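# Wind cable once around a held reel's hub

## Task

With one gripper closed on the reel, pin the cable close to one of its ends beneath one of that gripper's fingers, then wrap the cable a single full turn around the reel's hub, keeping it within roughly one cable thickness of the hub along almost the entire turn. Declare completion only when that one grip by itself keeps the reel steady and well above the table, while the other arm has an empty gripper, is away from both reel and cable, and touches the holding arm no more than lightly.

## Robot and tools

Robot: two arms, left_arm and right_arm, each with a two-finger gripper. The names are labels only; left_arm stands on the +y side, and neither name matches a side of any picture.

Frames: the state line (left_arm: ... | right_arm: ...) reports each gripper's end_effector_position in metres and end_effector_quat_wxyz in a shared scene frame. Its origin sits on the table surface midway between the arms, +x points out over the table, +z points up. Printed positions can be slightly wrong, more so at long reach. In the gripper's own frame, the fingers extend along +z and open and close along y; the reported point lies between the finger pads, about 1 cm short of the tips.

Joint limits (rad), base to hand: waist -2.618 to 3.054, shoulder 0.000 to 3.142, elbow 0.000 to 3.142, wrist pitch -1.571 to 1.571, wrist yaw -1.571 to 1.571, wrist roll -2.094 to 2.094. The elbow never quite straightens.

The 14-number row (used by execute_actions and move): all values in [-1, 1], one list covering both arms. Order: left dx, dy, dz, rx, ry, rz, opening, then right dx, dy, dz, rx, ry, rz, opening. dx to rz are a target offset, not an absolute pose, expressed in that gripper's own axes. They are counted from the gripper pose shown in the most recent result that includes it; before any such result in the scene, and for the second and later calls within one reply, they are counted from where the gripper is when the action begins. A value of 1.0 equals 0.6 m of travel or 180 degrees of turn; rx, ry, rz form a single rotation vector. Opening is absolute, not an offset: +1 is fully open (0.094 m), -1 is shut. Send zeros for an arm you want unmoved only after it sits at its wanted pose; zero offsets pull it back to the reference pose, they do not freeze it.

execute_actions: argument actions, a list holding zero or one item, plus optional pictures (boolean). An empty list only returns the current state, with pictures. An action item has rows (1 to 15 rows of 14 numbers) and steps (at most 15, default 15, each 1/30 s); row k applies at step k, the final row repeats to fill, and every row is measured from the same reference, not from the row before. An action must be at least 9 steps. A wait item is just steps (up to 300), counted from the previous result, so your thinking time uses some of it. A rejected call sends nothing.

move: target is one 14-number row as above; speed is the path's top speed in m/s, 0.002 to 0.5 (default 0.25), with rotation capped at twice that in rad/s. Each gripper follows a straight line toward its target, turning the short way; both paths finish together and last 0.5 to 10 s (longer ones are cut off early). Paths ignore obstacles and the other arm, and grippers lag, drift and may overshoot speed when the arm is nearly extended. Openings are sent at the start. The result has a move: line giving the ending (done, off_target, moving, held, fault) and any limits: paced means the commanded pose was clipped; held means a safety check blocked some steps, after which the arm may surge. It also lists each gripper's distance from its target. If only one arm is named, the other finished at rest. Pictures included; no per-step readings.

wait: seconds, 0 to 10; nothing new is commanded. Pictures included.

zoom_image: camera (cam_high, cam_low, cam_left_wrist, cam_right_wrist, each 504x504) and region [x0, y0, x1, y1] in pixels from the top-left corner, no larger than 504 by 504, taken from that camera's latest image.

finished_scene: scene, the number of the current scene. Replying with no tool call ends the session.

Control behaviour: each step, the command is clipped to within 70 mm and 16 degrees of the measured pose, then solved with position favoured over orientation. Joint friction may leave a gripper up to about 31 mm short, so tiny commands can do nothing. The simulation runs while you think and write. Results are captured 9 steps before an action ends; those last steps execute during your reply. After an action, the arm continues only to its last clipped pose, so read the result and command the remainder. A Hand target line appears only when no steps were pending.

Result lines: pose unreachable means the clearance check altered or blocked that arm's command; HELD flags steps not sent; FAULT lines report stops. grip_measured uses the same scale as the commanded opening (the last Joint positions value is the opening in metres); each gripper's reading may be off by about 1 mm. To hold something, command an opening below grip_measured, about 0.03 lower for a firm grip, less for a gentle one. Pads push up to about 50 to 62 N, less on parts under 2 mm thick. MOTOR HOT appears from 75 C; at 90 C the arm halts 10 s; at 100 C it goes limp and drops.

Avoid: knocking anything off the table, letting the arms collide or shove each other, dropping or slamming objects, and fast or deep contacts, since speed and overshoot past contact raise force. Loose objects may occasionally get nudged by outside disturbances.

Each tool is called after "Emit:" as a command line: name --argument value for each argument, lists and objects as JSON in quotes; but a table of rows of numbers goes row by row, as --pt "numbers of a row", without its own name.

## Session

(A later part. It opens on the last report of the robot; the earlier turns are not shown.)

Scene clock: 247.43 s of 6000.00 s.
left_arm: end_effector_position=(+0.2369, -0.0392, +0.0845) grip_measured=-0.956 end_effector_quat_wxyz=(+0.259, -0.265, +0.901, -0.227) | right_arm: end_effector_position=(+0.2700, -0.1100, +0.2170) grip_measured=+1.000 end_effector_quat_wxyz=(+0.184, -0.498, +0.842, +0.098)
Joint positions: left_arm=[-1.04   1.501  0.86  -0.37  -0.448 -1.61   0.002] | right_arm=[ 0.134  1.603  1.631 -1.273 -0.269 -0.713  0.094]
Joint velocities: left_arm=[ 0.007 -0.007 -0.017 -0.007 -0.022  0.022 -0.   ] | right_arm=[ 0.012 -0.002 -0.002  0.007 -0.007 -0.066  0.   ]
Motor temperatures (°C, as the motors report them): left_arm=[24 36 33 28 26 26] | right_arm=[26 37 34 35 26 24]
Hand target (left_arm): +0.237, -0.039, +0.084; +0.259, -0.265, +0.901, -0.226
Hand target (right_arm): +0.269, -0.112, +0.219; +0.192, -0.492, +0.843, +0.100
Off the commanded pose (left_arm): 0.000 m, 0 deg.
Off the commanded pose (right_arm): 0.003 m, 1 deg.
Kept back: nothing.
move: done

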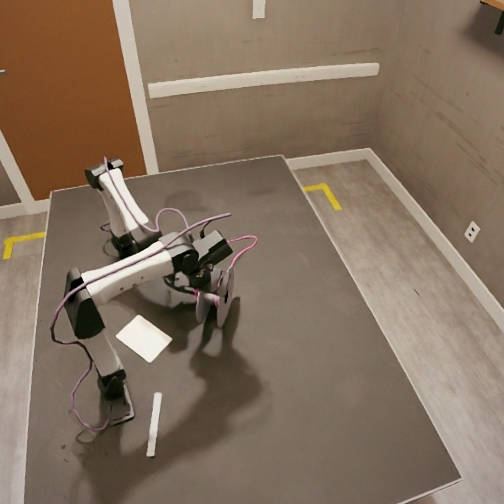

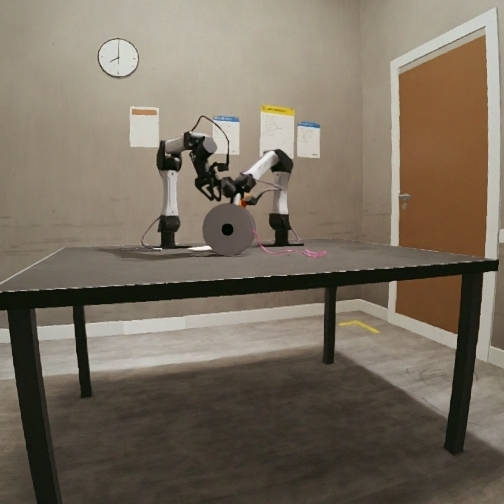

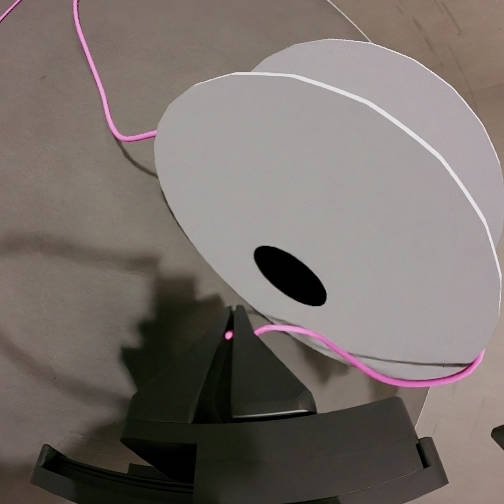

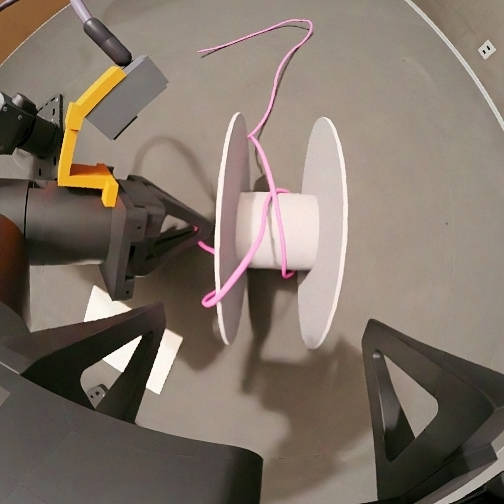

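Emit:
move --target '[0,0,0,0,0,0,-0.97, 0.04,0,0.12,0,0,0,1]' --speed 0.06

Scene clock: 249.43 s of 6000.00 s.
left_arm: end_effector_position=(+0.2369, -0.0392, +0.0845) grip_measured=-0.956 end_effector_quat_wxyz=(+0.259, -0.265, +0.901, -0.227) | right_arm: end_effector_position=(+0.2780, -0.1074, +0.1435) grip_measured=+1.000 end_effector_quat_wxyz=(+0.182, -0.496, +0.843, +0.098)
Joint positions: left_arm=[-1.04   1.501  0.86  -0.37  -0.448 -1.61   0.002] | right_arm=[ 0.134  1.603  1.337 -0.982 -0.269 -0.709  0.094]
Joint velocities: left_arm=[-0.012  0.007 -0.002  0.022 -0.037  0.037  0.001] | right_arm=[-0.007 -0.012  0.002 -0.022  0.051 -0.022  0.   ]
Motor temperatures (°C, as the motors report them): left_arm=[24 36 33 29 26 26] | right_arm=[26 37 34 34 26 24]
Hand target (left_arm): +0.237, -0.039, +0.084; +0.259, -0.265, +0.901, -0.227
Hand target (right_arm): +0.275, -0.104, +0.141; +0.183, -0.498, +0.842, +0.098
Off the commanded pose (left_arm): 0.000 m, 0 deg.
Off the commanded pose (right_arm): 0.005 m, 0 deg.
Kept back: nothing.
move: done

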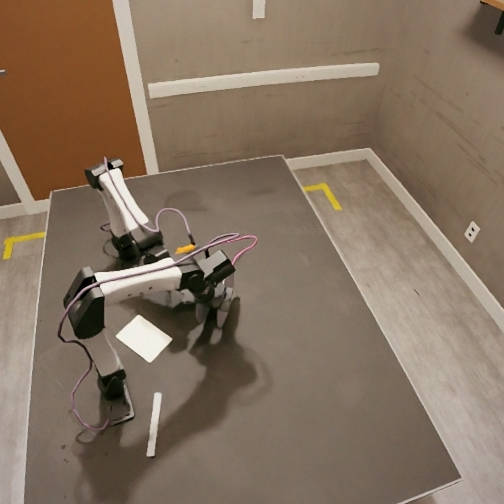

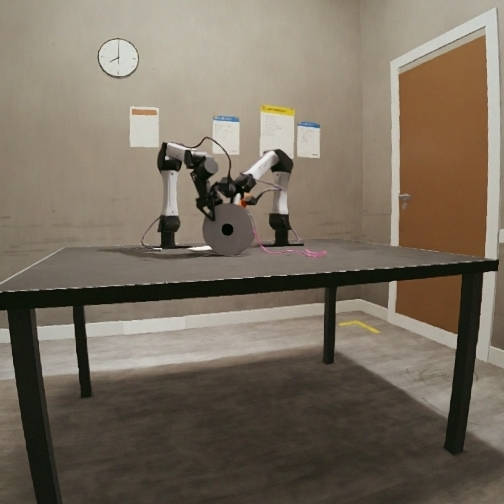

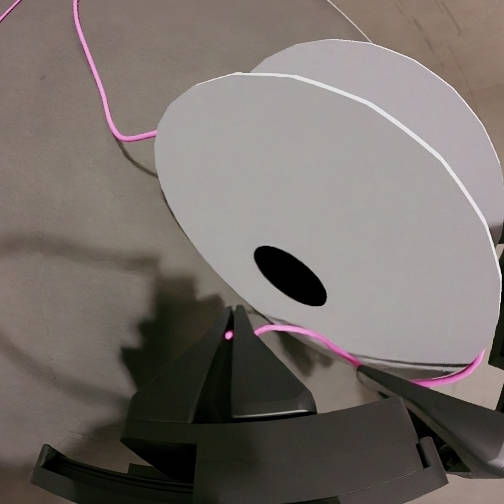

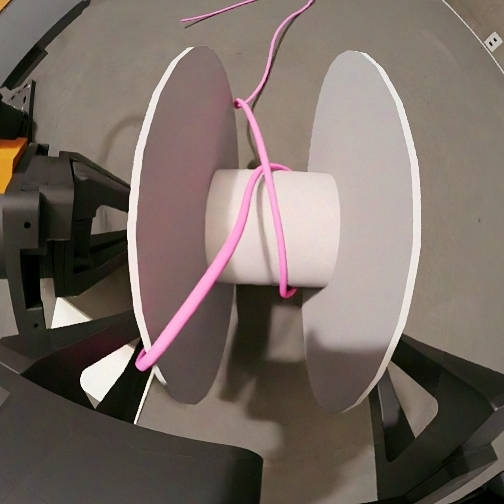

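Emit:
move --target '[0,0,0,0,0,0,-0.97, 0,0,0.05,0,0,0,0.7]' --speed 0.04

Emit:
execute_actions --actions '[{"rows":[[0,0,0,0,0,0,-0.97,0,0,0,0,0,0,0.62],[0,0,0,0,0,0,-0.97,0,0,0,0,0,0,0.56],[0,0,0,0,0,0,-0.97,0,0,0,0,0,0,0.52],[0,0,0,0,0,0,-0.97,0,0,0,0,0,0,0.48],[0,0,0,0,0,0,-0.97,0,0,0,0,0,0,0.45],[0,0,0,0,0,0,-0.97,0,0,0,0,0,0,0.42],[0,0,0,0,0,0,-0.97,0,0,0,0,0,0,0.40],[0,0,0,0,0,0,-0.97,0,0,0,0,0,0,0.38]],"steps":15}]'

Emit:
wait --seconds 0.2

Scene clock: 251.10 s of 6000.00 s.
left_arm: end_effector_position=(+0.2369, -0.0392, +0.0845) grip_measured=-0.956 end_effector_quat_wxyz=(+0.259, -0.265, +0.901, -0.227) | right_arm: end_effector_position=(+0.2862, -0.0987, +0.1265) grip_measured=+0.702 end_effector_quat_wxyz=(+0.192, -0.497, +0.841, +0.099)
Joint positions: left_arm=[-1.04   1.501  0.86  -0.37  -0.448 -1.61   0.002] | right_arm=[ 0.15   1.63   1.29  -0.884 -0.269 -0.693  0.08 ]
Joint velocities: left_arm=[-0.002  0.007 -0.007 -0.022 -0.081 -0.007  0.   ] | right_arm=[ 0.002  0.017  0.007 -0.007 -0.007 -0.037 -0.   ]
Motor temperatures (°C, as the motors report them): left_arm=[24 36 34 29 26 26] | right_arm=[26 37 34 34 26 24]
Hand target (left_arm): +0.237, -0.039, +0.084; +0.259, -0.265, +0.901, -0.227
Hand target (right_arm): +0.284, -0.097, +0.116; +0.182, -0.496, +0.843, +0.098
Off the commanded pose (left_arm): 0.000 m, 0 deg.
Off the commanded pose (right_arm): 0.011 m, 1 deg.
Kept back: nothing.
move: off_target (right_arm)

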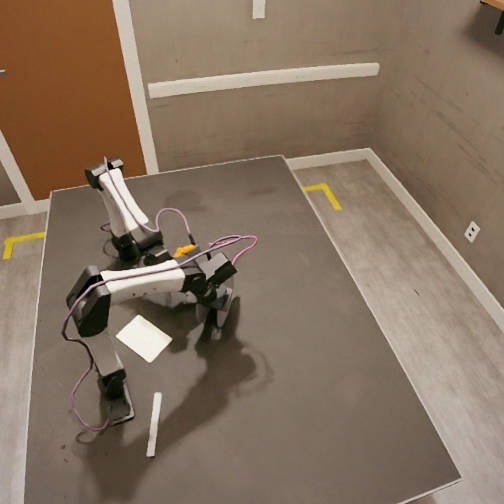

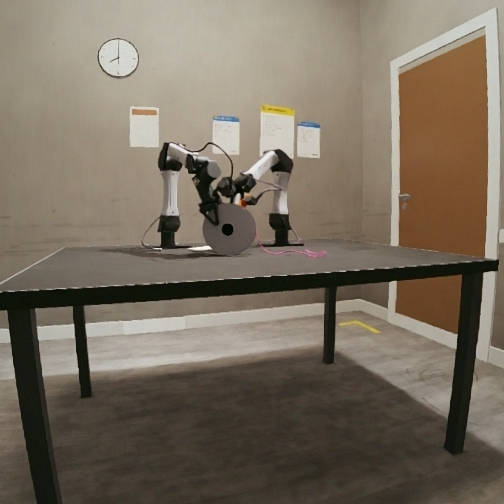

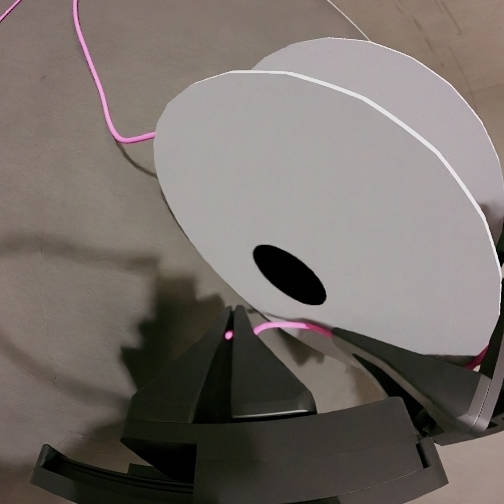

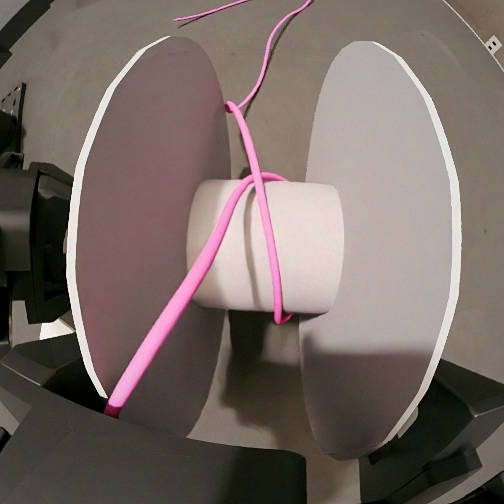

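Scene clock: 251.30 s of 6000.00 s.
left_arm: end_effector_position=(+0.2369, -0.0392, +0.0845) grip_measured=-0.956 end_effector_quat_wxyz=(+0.259, -0.265, +0.901, -0.227) | right_arm: end_effector_position=(+0.2857, -0.0986, +0.1264) grip_measured=+0.440 end_effector_quat_wxyz=(+0.191, -0.497, +0.841, +0.100)
Joint positions: left_arm=[-1.04   1.501  0.86  -0.37  -0.448 -1.61   0.002] | right_arm=[ 0.15   1.63   1.29  -0.886 -0.27  -0.693  0.068]
Joint velocities: left_arm=[ 0.002  0.007 -0.012 -0.051 -0.007 -0.037 -0.001] | right_arm=[-0.002  0.022 -0.017 -0.125 -0.066 -0.022 -0.025]
Motor temperatures (°C, as the motors report them): left_arm=[24 36 34 29 26 26] | right_arm=[26 37 34 34 26 24]
Steps of this call (steps 1 to 6: the first 6 steps of this action). Readings (end_effector_position):
1: left_arm (+0.2369, -0.0392, +0.0845) | right_arm (+0.2862, -0.0987, +0.1265)
2: left_arm (+0.2369, -0.0392, +0.0845) | right_arm (+0.2862, -0.0987, +0.1265)
4: left_arm (+0.2369, -0.0392, +0.0845) | right_arm (+0.2861, -0.0986, +0.1265)
6: the state above

Scene clock: 251.80 s of 6000.00 s.
left_arm: end_effector_position=(+0.2369, -0.0392, +0.0845) grip_measured=-0.956 end_effector_quat_wxyz=(+0.259, -0.265, +0.901, -0.227) | right_arm: end_effector_position=(+0.2855, -0.0985, +0.1264) grip_measured=+0.414 end_effector_quat_wxyz=(+0.191, -0.497, +0.841, +0.100)
Joint positions: left_arm=[-1.04   1.501  0.86  -0.37  -0.448 -1.61   0.002] | right_arm=[ 0.15   1.63   1.29  -0.887 -0.271 -0.693  0.066]
Joint velocities: left_arm=[-0.007  0.017  0.007 -0.037  0.022  0.022 -0.001] | right_arm=[-0.002 -0.012  0.002 -0.095  0.051  0.037  0.001]
Motor temperatures (°C, as the motors report them): left_arm=[24 36 34 29 26 26] | right_arm=[26 37 34 34 26 24]
Hand target (left_arm): +0.237, -0.039, +0.084; +0.259, -0.265, +0.901, -0.227
Hand target (right_arm): +0.286, -0.099, +0.127; +0.192, -0.497, +0.841, +0.099
Off the commanded pose (left_arm): 0.000 m, 0 deg.
Off the commanded pose (right_arm): 0.001 m, 0 deg.
Kept back: nothing.
Steps of this call (steps 1 to 9: the last 9 steps of your previous action; steps 10 to 15: nothing new was sent). Readings (end_effector_position):
1: left_arm (+0.2369, -0.0392, +0.0845) | right_arm (+0.2855, -0.0986, +0.1264)
2: left_arm (+0.2369, -0.0392, +0.0845) | right_arm (+0.2855, -0.0985, +0.1264)
4: left_arm (+0.2369, -0.0392, +0.0845) | right_arm (+0.2855, -0.0985, +0.1264)
8: left_arm (+0.2369, -0.0392, +0.0845) | right_arm (+0.2855, -0.0985, +0.1264)
15: the state above

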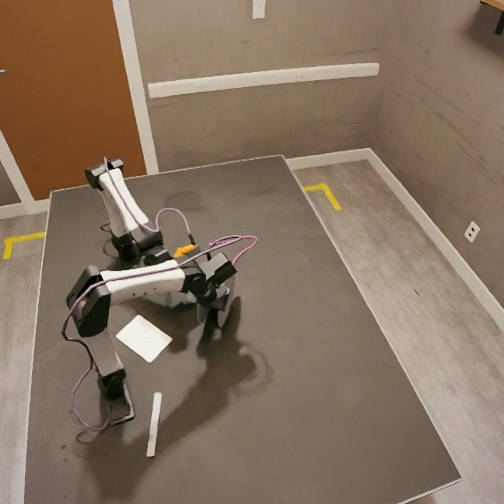

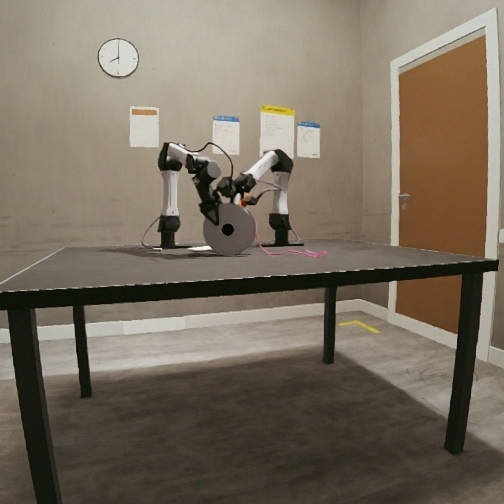

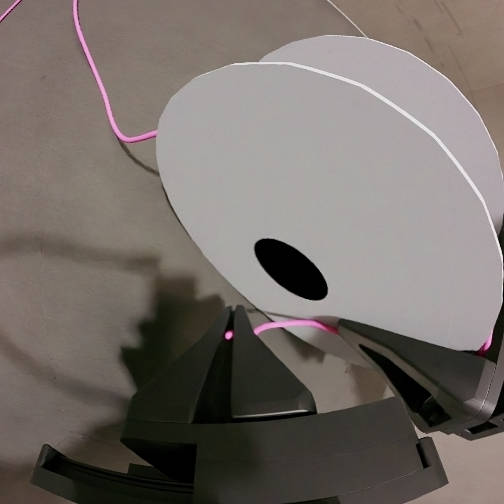

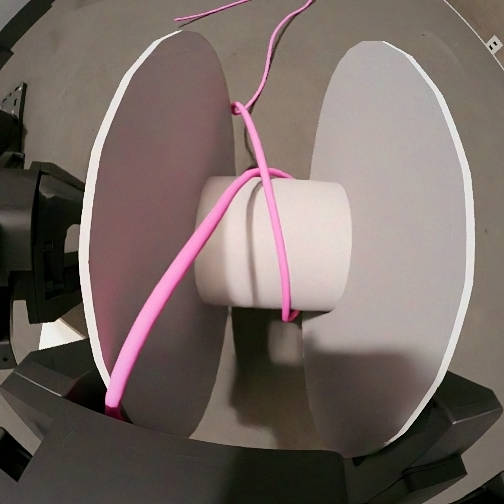

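Emit:
move --target '[0,0,-0.15,0,0,0,0, 0,0,0,0,0,0,0.38]' --speed 0.1

Emit:
move --target '[0,0.25,-0.1,0,0,0,0, -0.22,0,-0.5,0,-0.3,0,0.38]' --speed 0.1

Scene clock: 253.70 s of 6000.00 s.
left_arm: end_effector_position=(+0.1861, -0.0140, +0.1431) grip_measured=-0.002 end_effector_quat_wxyz=(+0.260, -0.261, +0.903, -0.219) | right_arm: end_effector_position=(+0.2855, -0.0985, +0.1264) grip_measured=+0.414 end_effector_quat_wxyz=(+0.191, -0.497, +0.841, +0.100)
Joint positions: left_arm=[-1.2    1.304  0.957 -0.751 -0.53  -1.761  0.047] | right_arm=[ 0.15   1.63   1.29  -0.887 -0.271 -0.693  0.066]
Joint velocities: left_arm=[ 0.022  0.002  0.012  0.066 -0.022  0.007 -0.001] | right_arm=[ 0.002 -0.012  0.012 -0.022  0.007 -0.051 -0.002]
Motor temperatures (°C, as the motors report them): left_arm=[24 36 34 29 26 26] | right_arm=[26 37 34 34 26 24]
Hand target (left_arm): +0.184, -0.015, +0.153; +0.260, -0.265, +0.901, -0.227
Hand target (right_arm): +0.286, -0.099, +0.126; +0.191, -0.497, +0.841, +0.100
Off the commanded pose (left_arm): 0.010 m, 1 deg.
Off the commanded pose (right_arm): 0.000 m, 0 deg.
Kept back: nothing.
move: done

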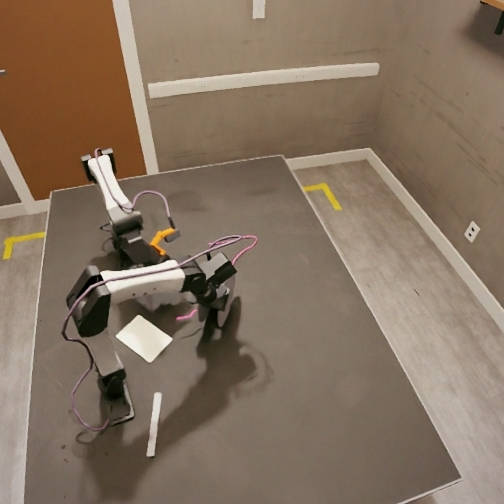

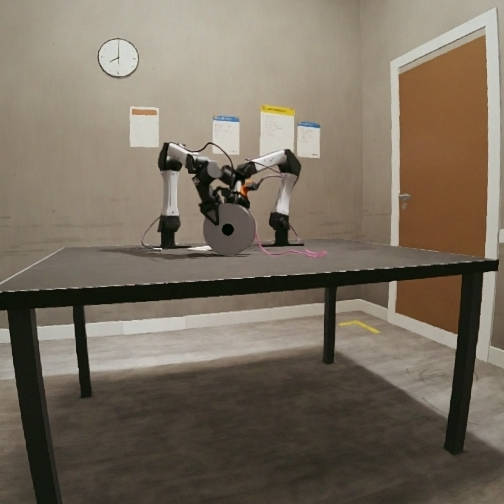

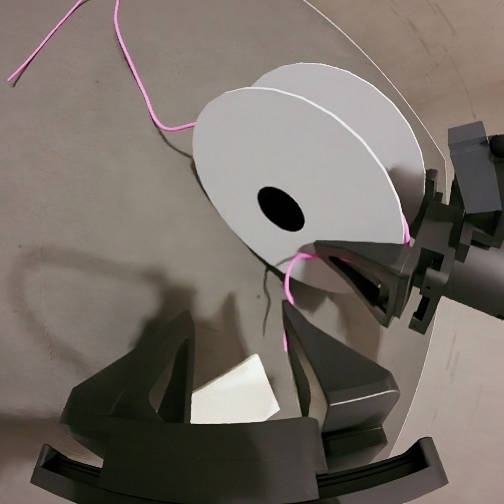

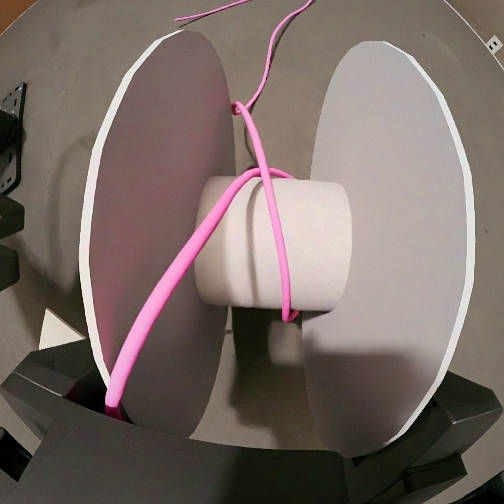

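Scene clock: 258.93 s of 6000.00 s.
left_arm: end_effector_position=(+0.1019, +0.1070, +0.1182) grip_measured=-0.002 end_effector_quat_wxyz=(+0.217, -0.221, +0.923, -0.230) | right_arm: end_effector_position=(+0.2837, -0.1013, +0.4174) grip_measured=+0.414 end_effector_quat_wxyz=(+0.507, -0.381, +0.705, +0.318)
Joint positions: left_arm=[-1.584  0.735  0.637 -1.166 -0.574 -2.091  0.047] | right_arm=[-0.116  1.376  1.673 -0.795 -0.933 -0.346  0.066]
Joint velocities: left_arm=[ 0.012 -0.007  0.007 -0.007 -0.022 -0.066 -0.   ] | right_arm=[-0.007  0.007 -0.007  0.051 -0.022  0.022  0.   ]
Motor temperatures (°C, as the motors report them): left_arm=[24 35 33 28 26 26] | right_arm=[26 37 35 34 26 24]
Hand target (left_arm): +0.100, +0.116, +0.109; +0.215, -0.218, +0.927, -0.216
Hand target (right_arm): +0.274, -0.101, +0.453; +0.552, -0.400, +0.663, +0.307
Off the commanded pose (left_arm): 0.014 m, 7 deg.
Off the commanded pose (right_arm): 0.037 m, 7 deg.
joint sent to its limit (left arm) — the command would take joint 6 (wrist roll) past its lower limit, so that joint was sent only as far as its limit.
Kept back: nothing.
move: off_target (left_arm, right_arm)

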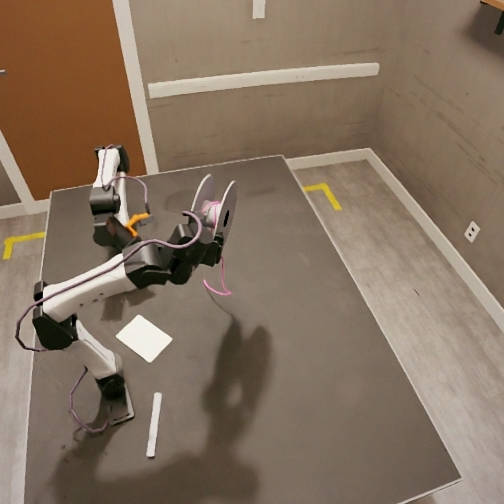

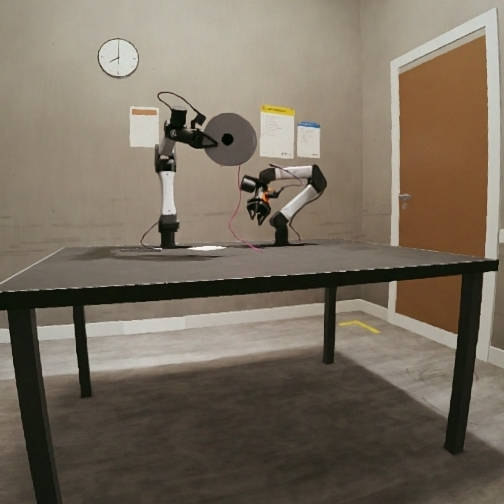

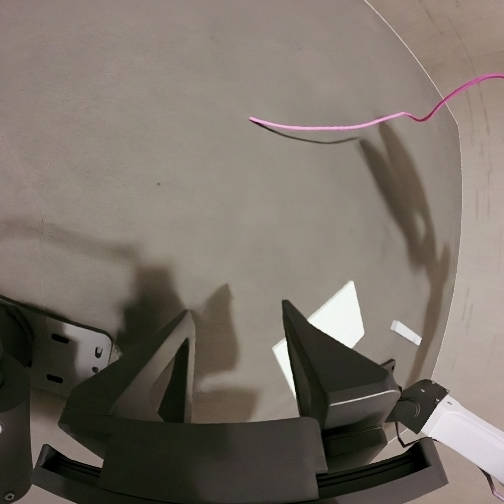

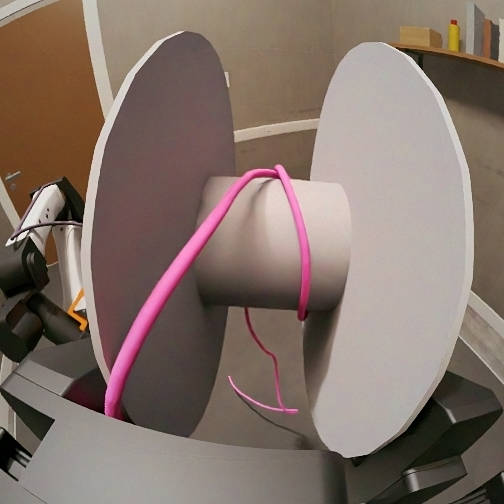

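Emit:
move --target '[0,0,0,0,0,0,0, -0.22,0,-0.065,0,0,0,0.38]' --speed 0.08

Emit:
wait --seconds 1.5

Scene clock: 261.37 s of 6000.00 s.
left_arm: end_effector_position=(+0.1017, +0.1072, +0.1181) grip_measured=-0.002 end_effector_quat_wxyz=(+0.216, -0.221, +0.923, -0.229) | right_arm: end_effector_position=(+0.2927, -0.1060, +0.5309) grip_measured=+0.414 end_effector_quat_wxyz=(+0.519, -0.341, +0.711, +0.331)
Joint positions: left_arm=[-1.584  0.735  0.637 -1.167 -0.573 -2.091  0.047] | right_arm=[-0.128  1.868  2.845 -1.391 -0.923 -0.218  0.066]
Joint velocities: left_arm=[ 0.007 -0.002  0.007  0.022  0.051 -0.007 -0.001] | right_arm=[-0.012  0.007  0.007  0.037 -0.022  0.051  0.   ]
Motor temperatures (°C, as the motors report them): left_arm=[24 35 34 28 26 26] | right_arm=[26 37 35 35 26 24]
Hand target (left_arm): +0.102, +0.107, +0.118; +0.217, -0.221, +0.923, -0.230
Hand target (right_arm): +0.290, -0.107, +0.551; +0.551, -0.356, +0.681, +0.326
Off the commanded pose (left_arm): 0.000 m, 0 deg.
Off the commanded pose (right_arm): 0.024 m, 5 deg.
elbow stopped short (right arm): the move would have taken joint 3 (elbow) straighter than the controller allows; a more bent joint 3 avoids this.
Kept back: nothing.
move: off_target (right_arm)

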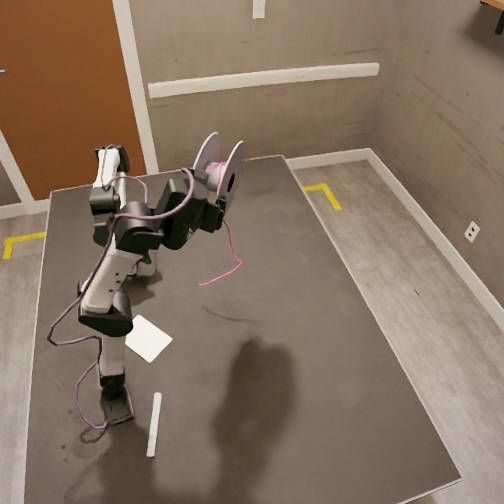

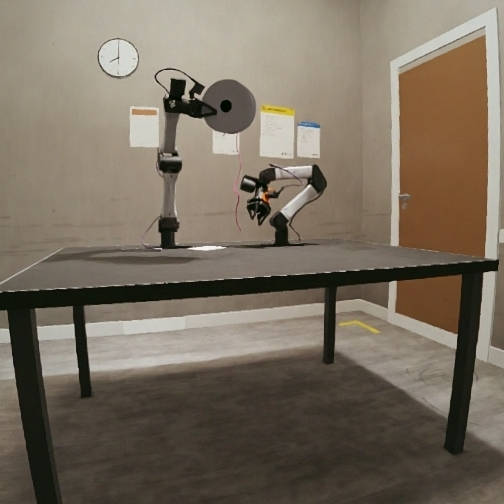

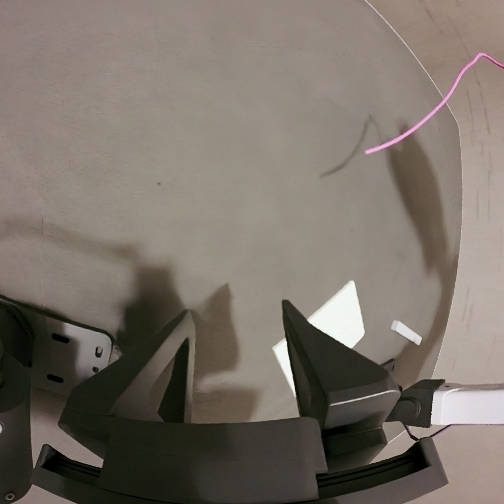

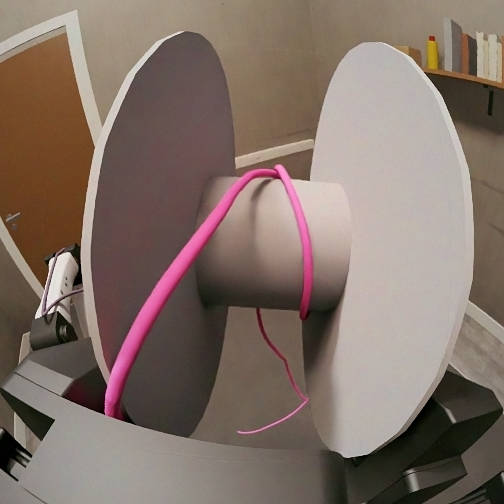

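Scene clock: 262.87 s of 6000.00 s.
left_arm: end_effector_position=(+0.1017, +0.1072, +0.1181) grip_measured=-0.002 end_effector_quat_wxyz=(+0.216, -0.221, +0.923, -0.229) | right_arm: end_effector_position=(+0.2926, -0.1060, +0.5309) grip_measured=+0.414 end_effector_quat_wxyz=(+0.518, -0.340, +0.711, +0.332)
Joint positions: left_arm=[-1.584  0.735  0.637 -1.167 -0.573 -2.091  0.047] | right_arm=[-0.128  1.868  2.845 -1.391 -0.923 -0.214  0.066]
Joint velocities: left_arm=[ 0.017 -0.002 -0.007 -0.11  -0.022 -0.081  0.   ] | right_arm=[ 0.002 -0.007 -0.027  0.022 -0.037 -0.051  0.   ]
Motor temperatures (°C, as the motors report them): left_arm=[24 35 34 28 26 26] | right_arm=[26 37 35 35 26 24]
Hand target (left_arm): +0.102, +0.107, +0.118; +0.217, -0.221, +0.923, -0.230
Hand target (right_arm): +0.290, -0.107, +0.551; +0.551, -0.356, +0.681, +0.326
Off the commanded pose (left_arm): 0.000 m, 0 deg.
Off the commanded pose (right_arm): 0.024 m, 5 deg.
Kept back: nothing.
Steps of this call (steps 1 to 45: nothing new was sent). Readings (end_effector_position):
1: left_arm (+0.1017, +0.1072, +0.1181) | right_arm (+0.2927, -0.1060, +0.5309)
2: left_arm (+0.1017, +0.1072, +0.1181) | right_arm (+0.2927, -0.1060, +0.5309)
4: left_arm (+0.1017, +0.1072, +0.1181) | right_arm (+0.2926, -0.1060, +0.5309)
8: left_arm (+0.1017, +0.1072, +0.1181) | right_arm (+0.2926, -0.1060, +0.5309)
45: the state above

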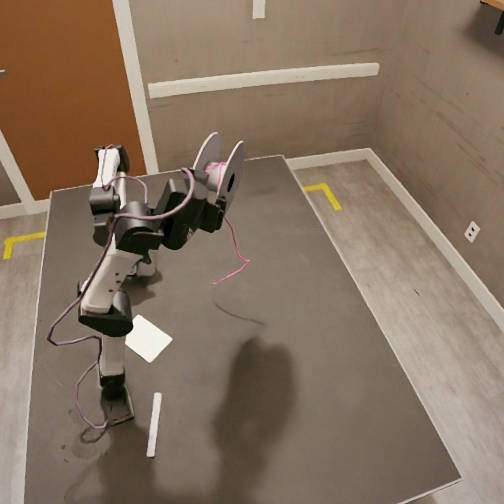

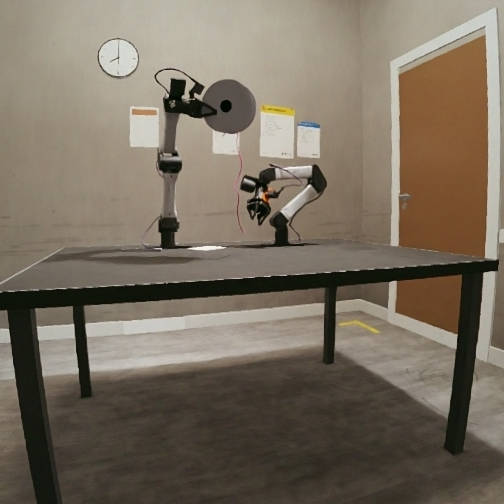

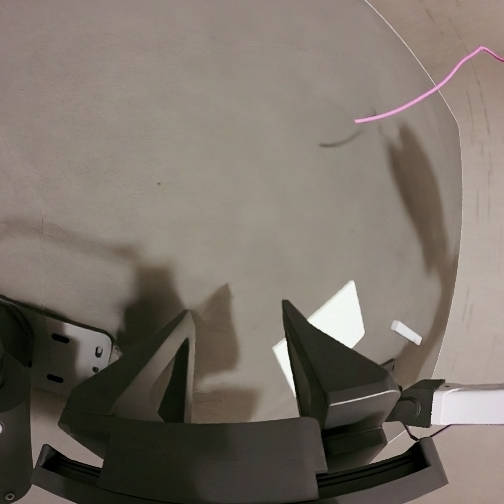

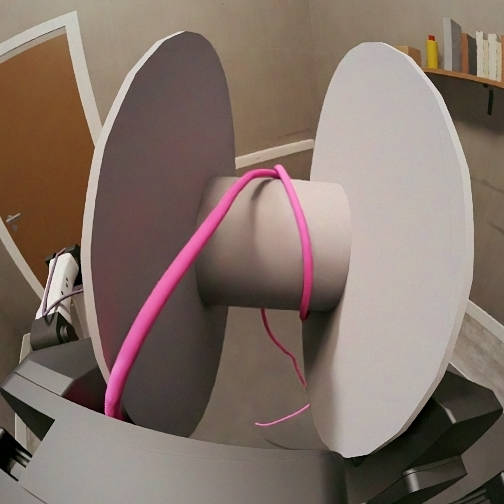

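Emit:
finished_scene --scene 1

The scene is finished: the task was done.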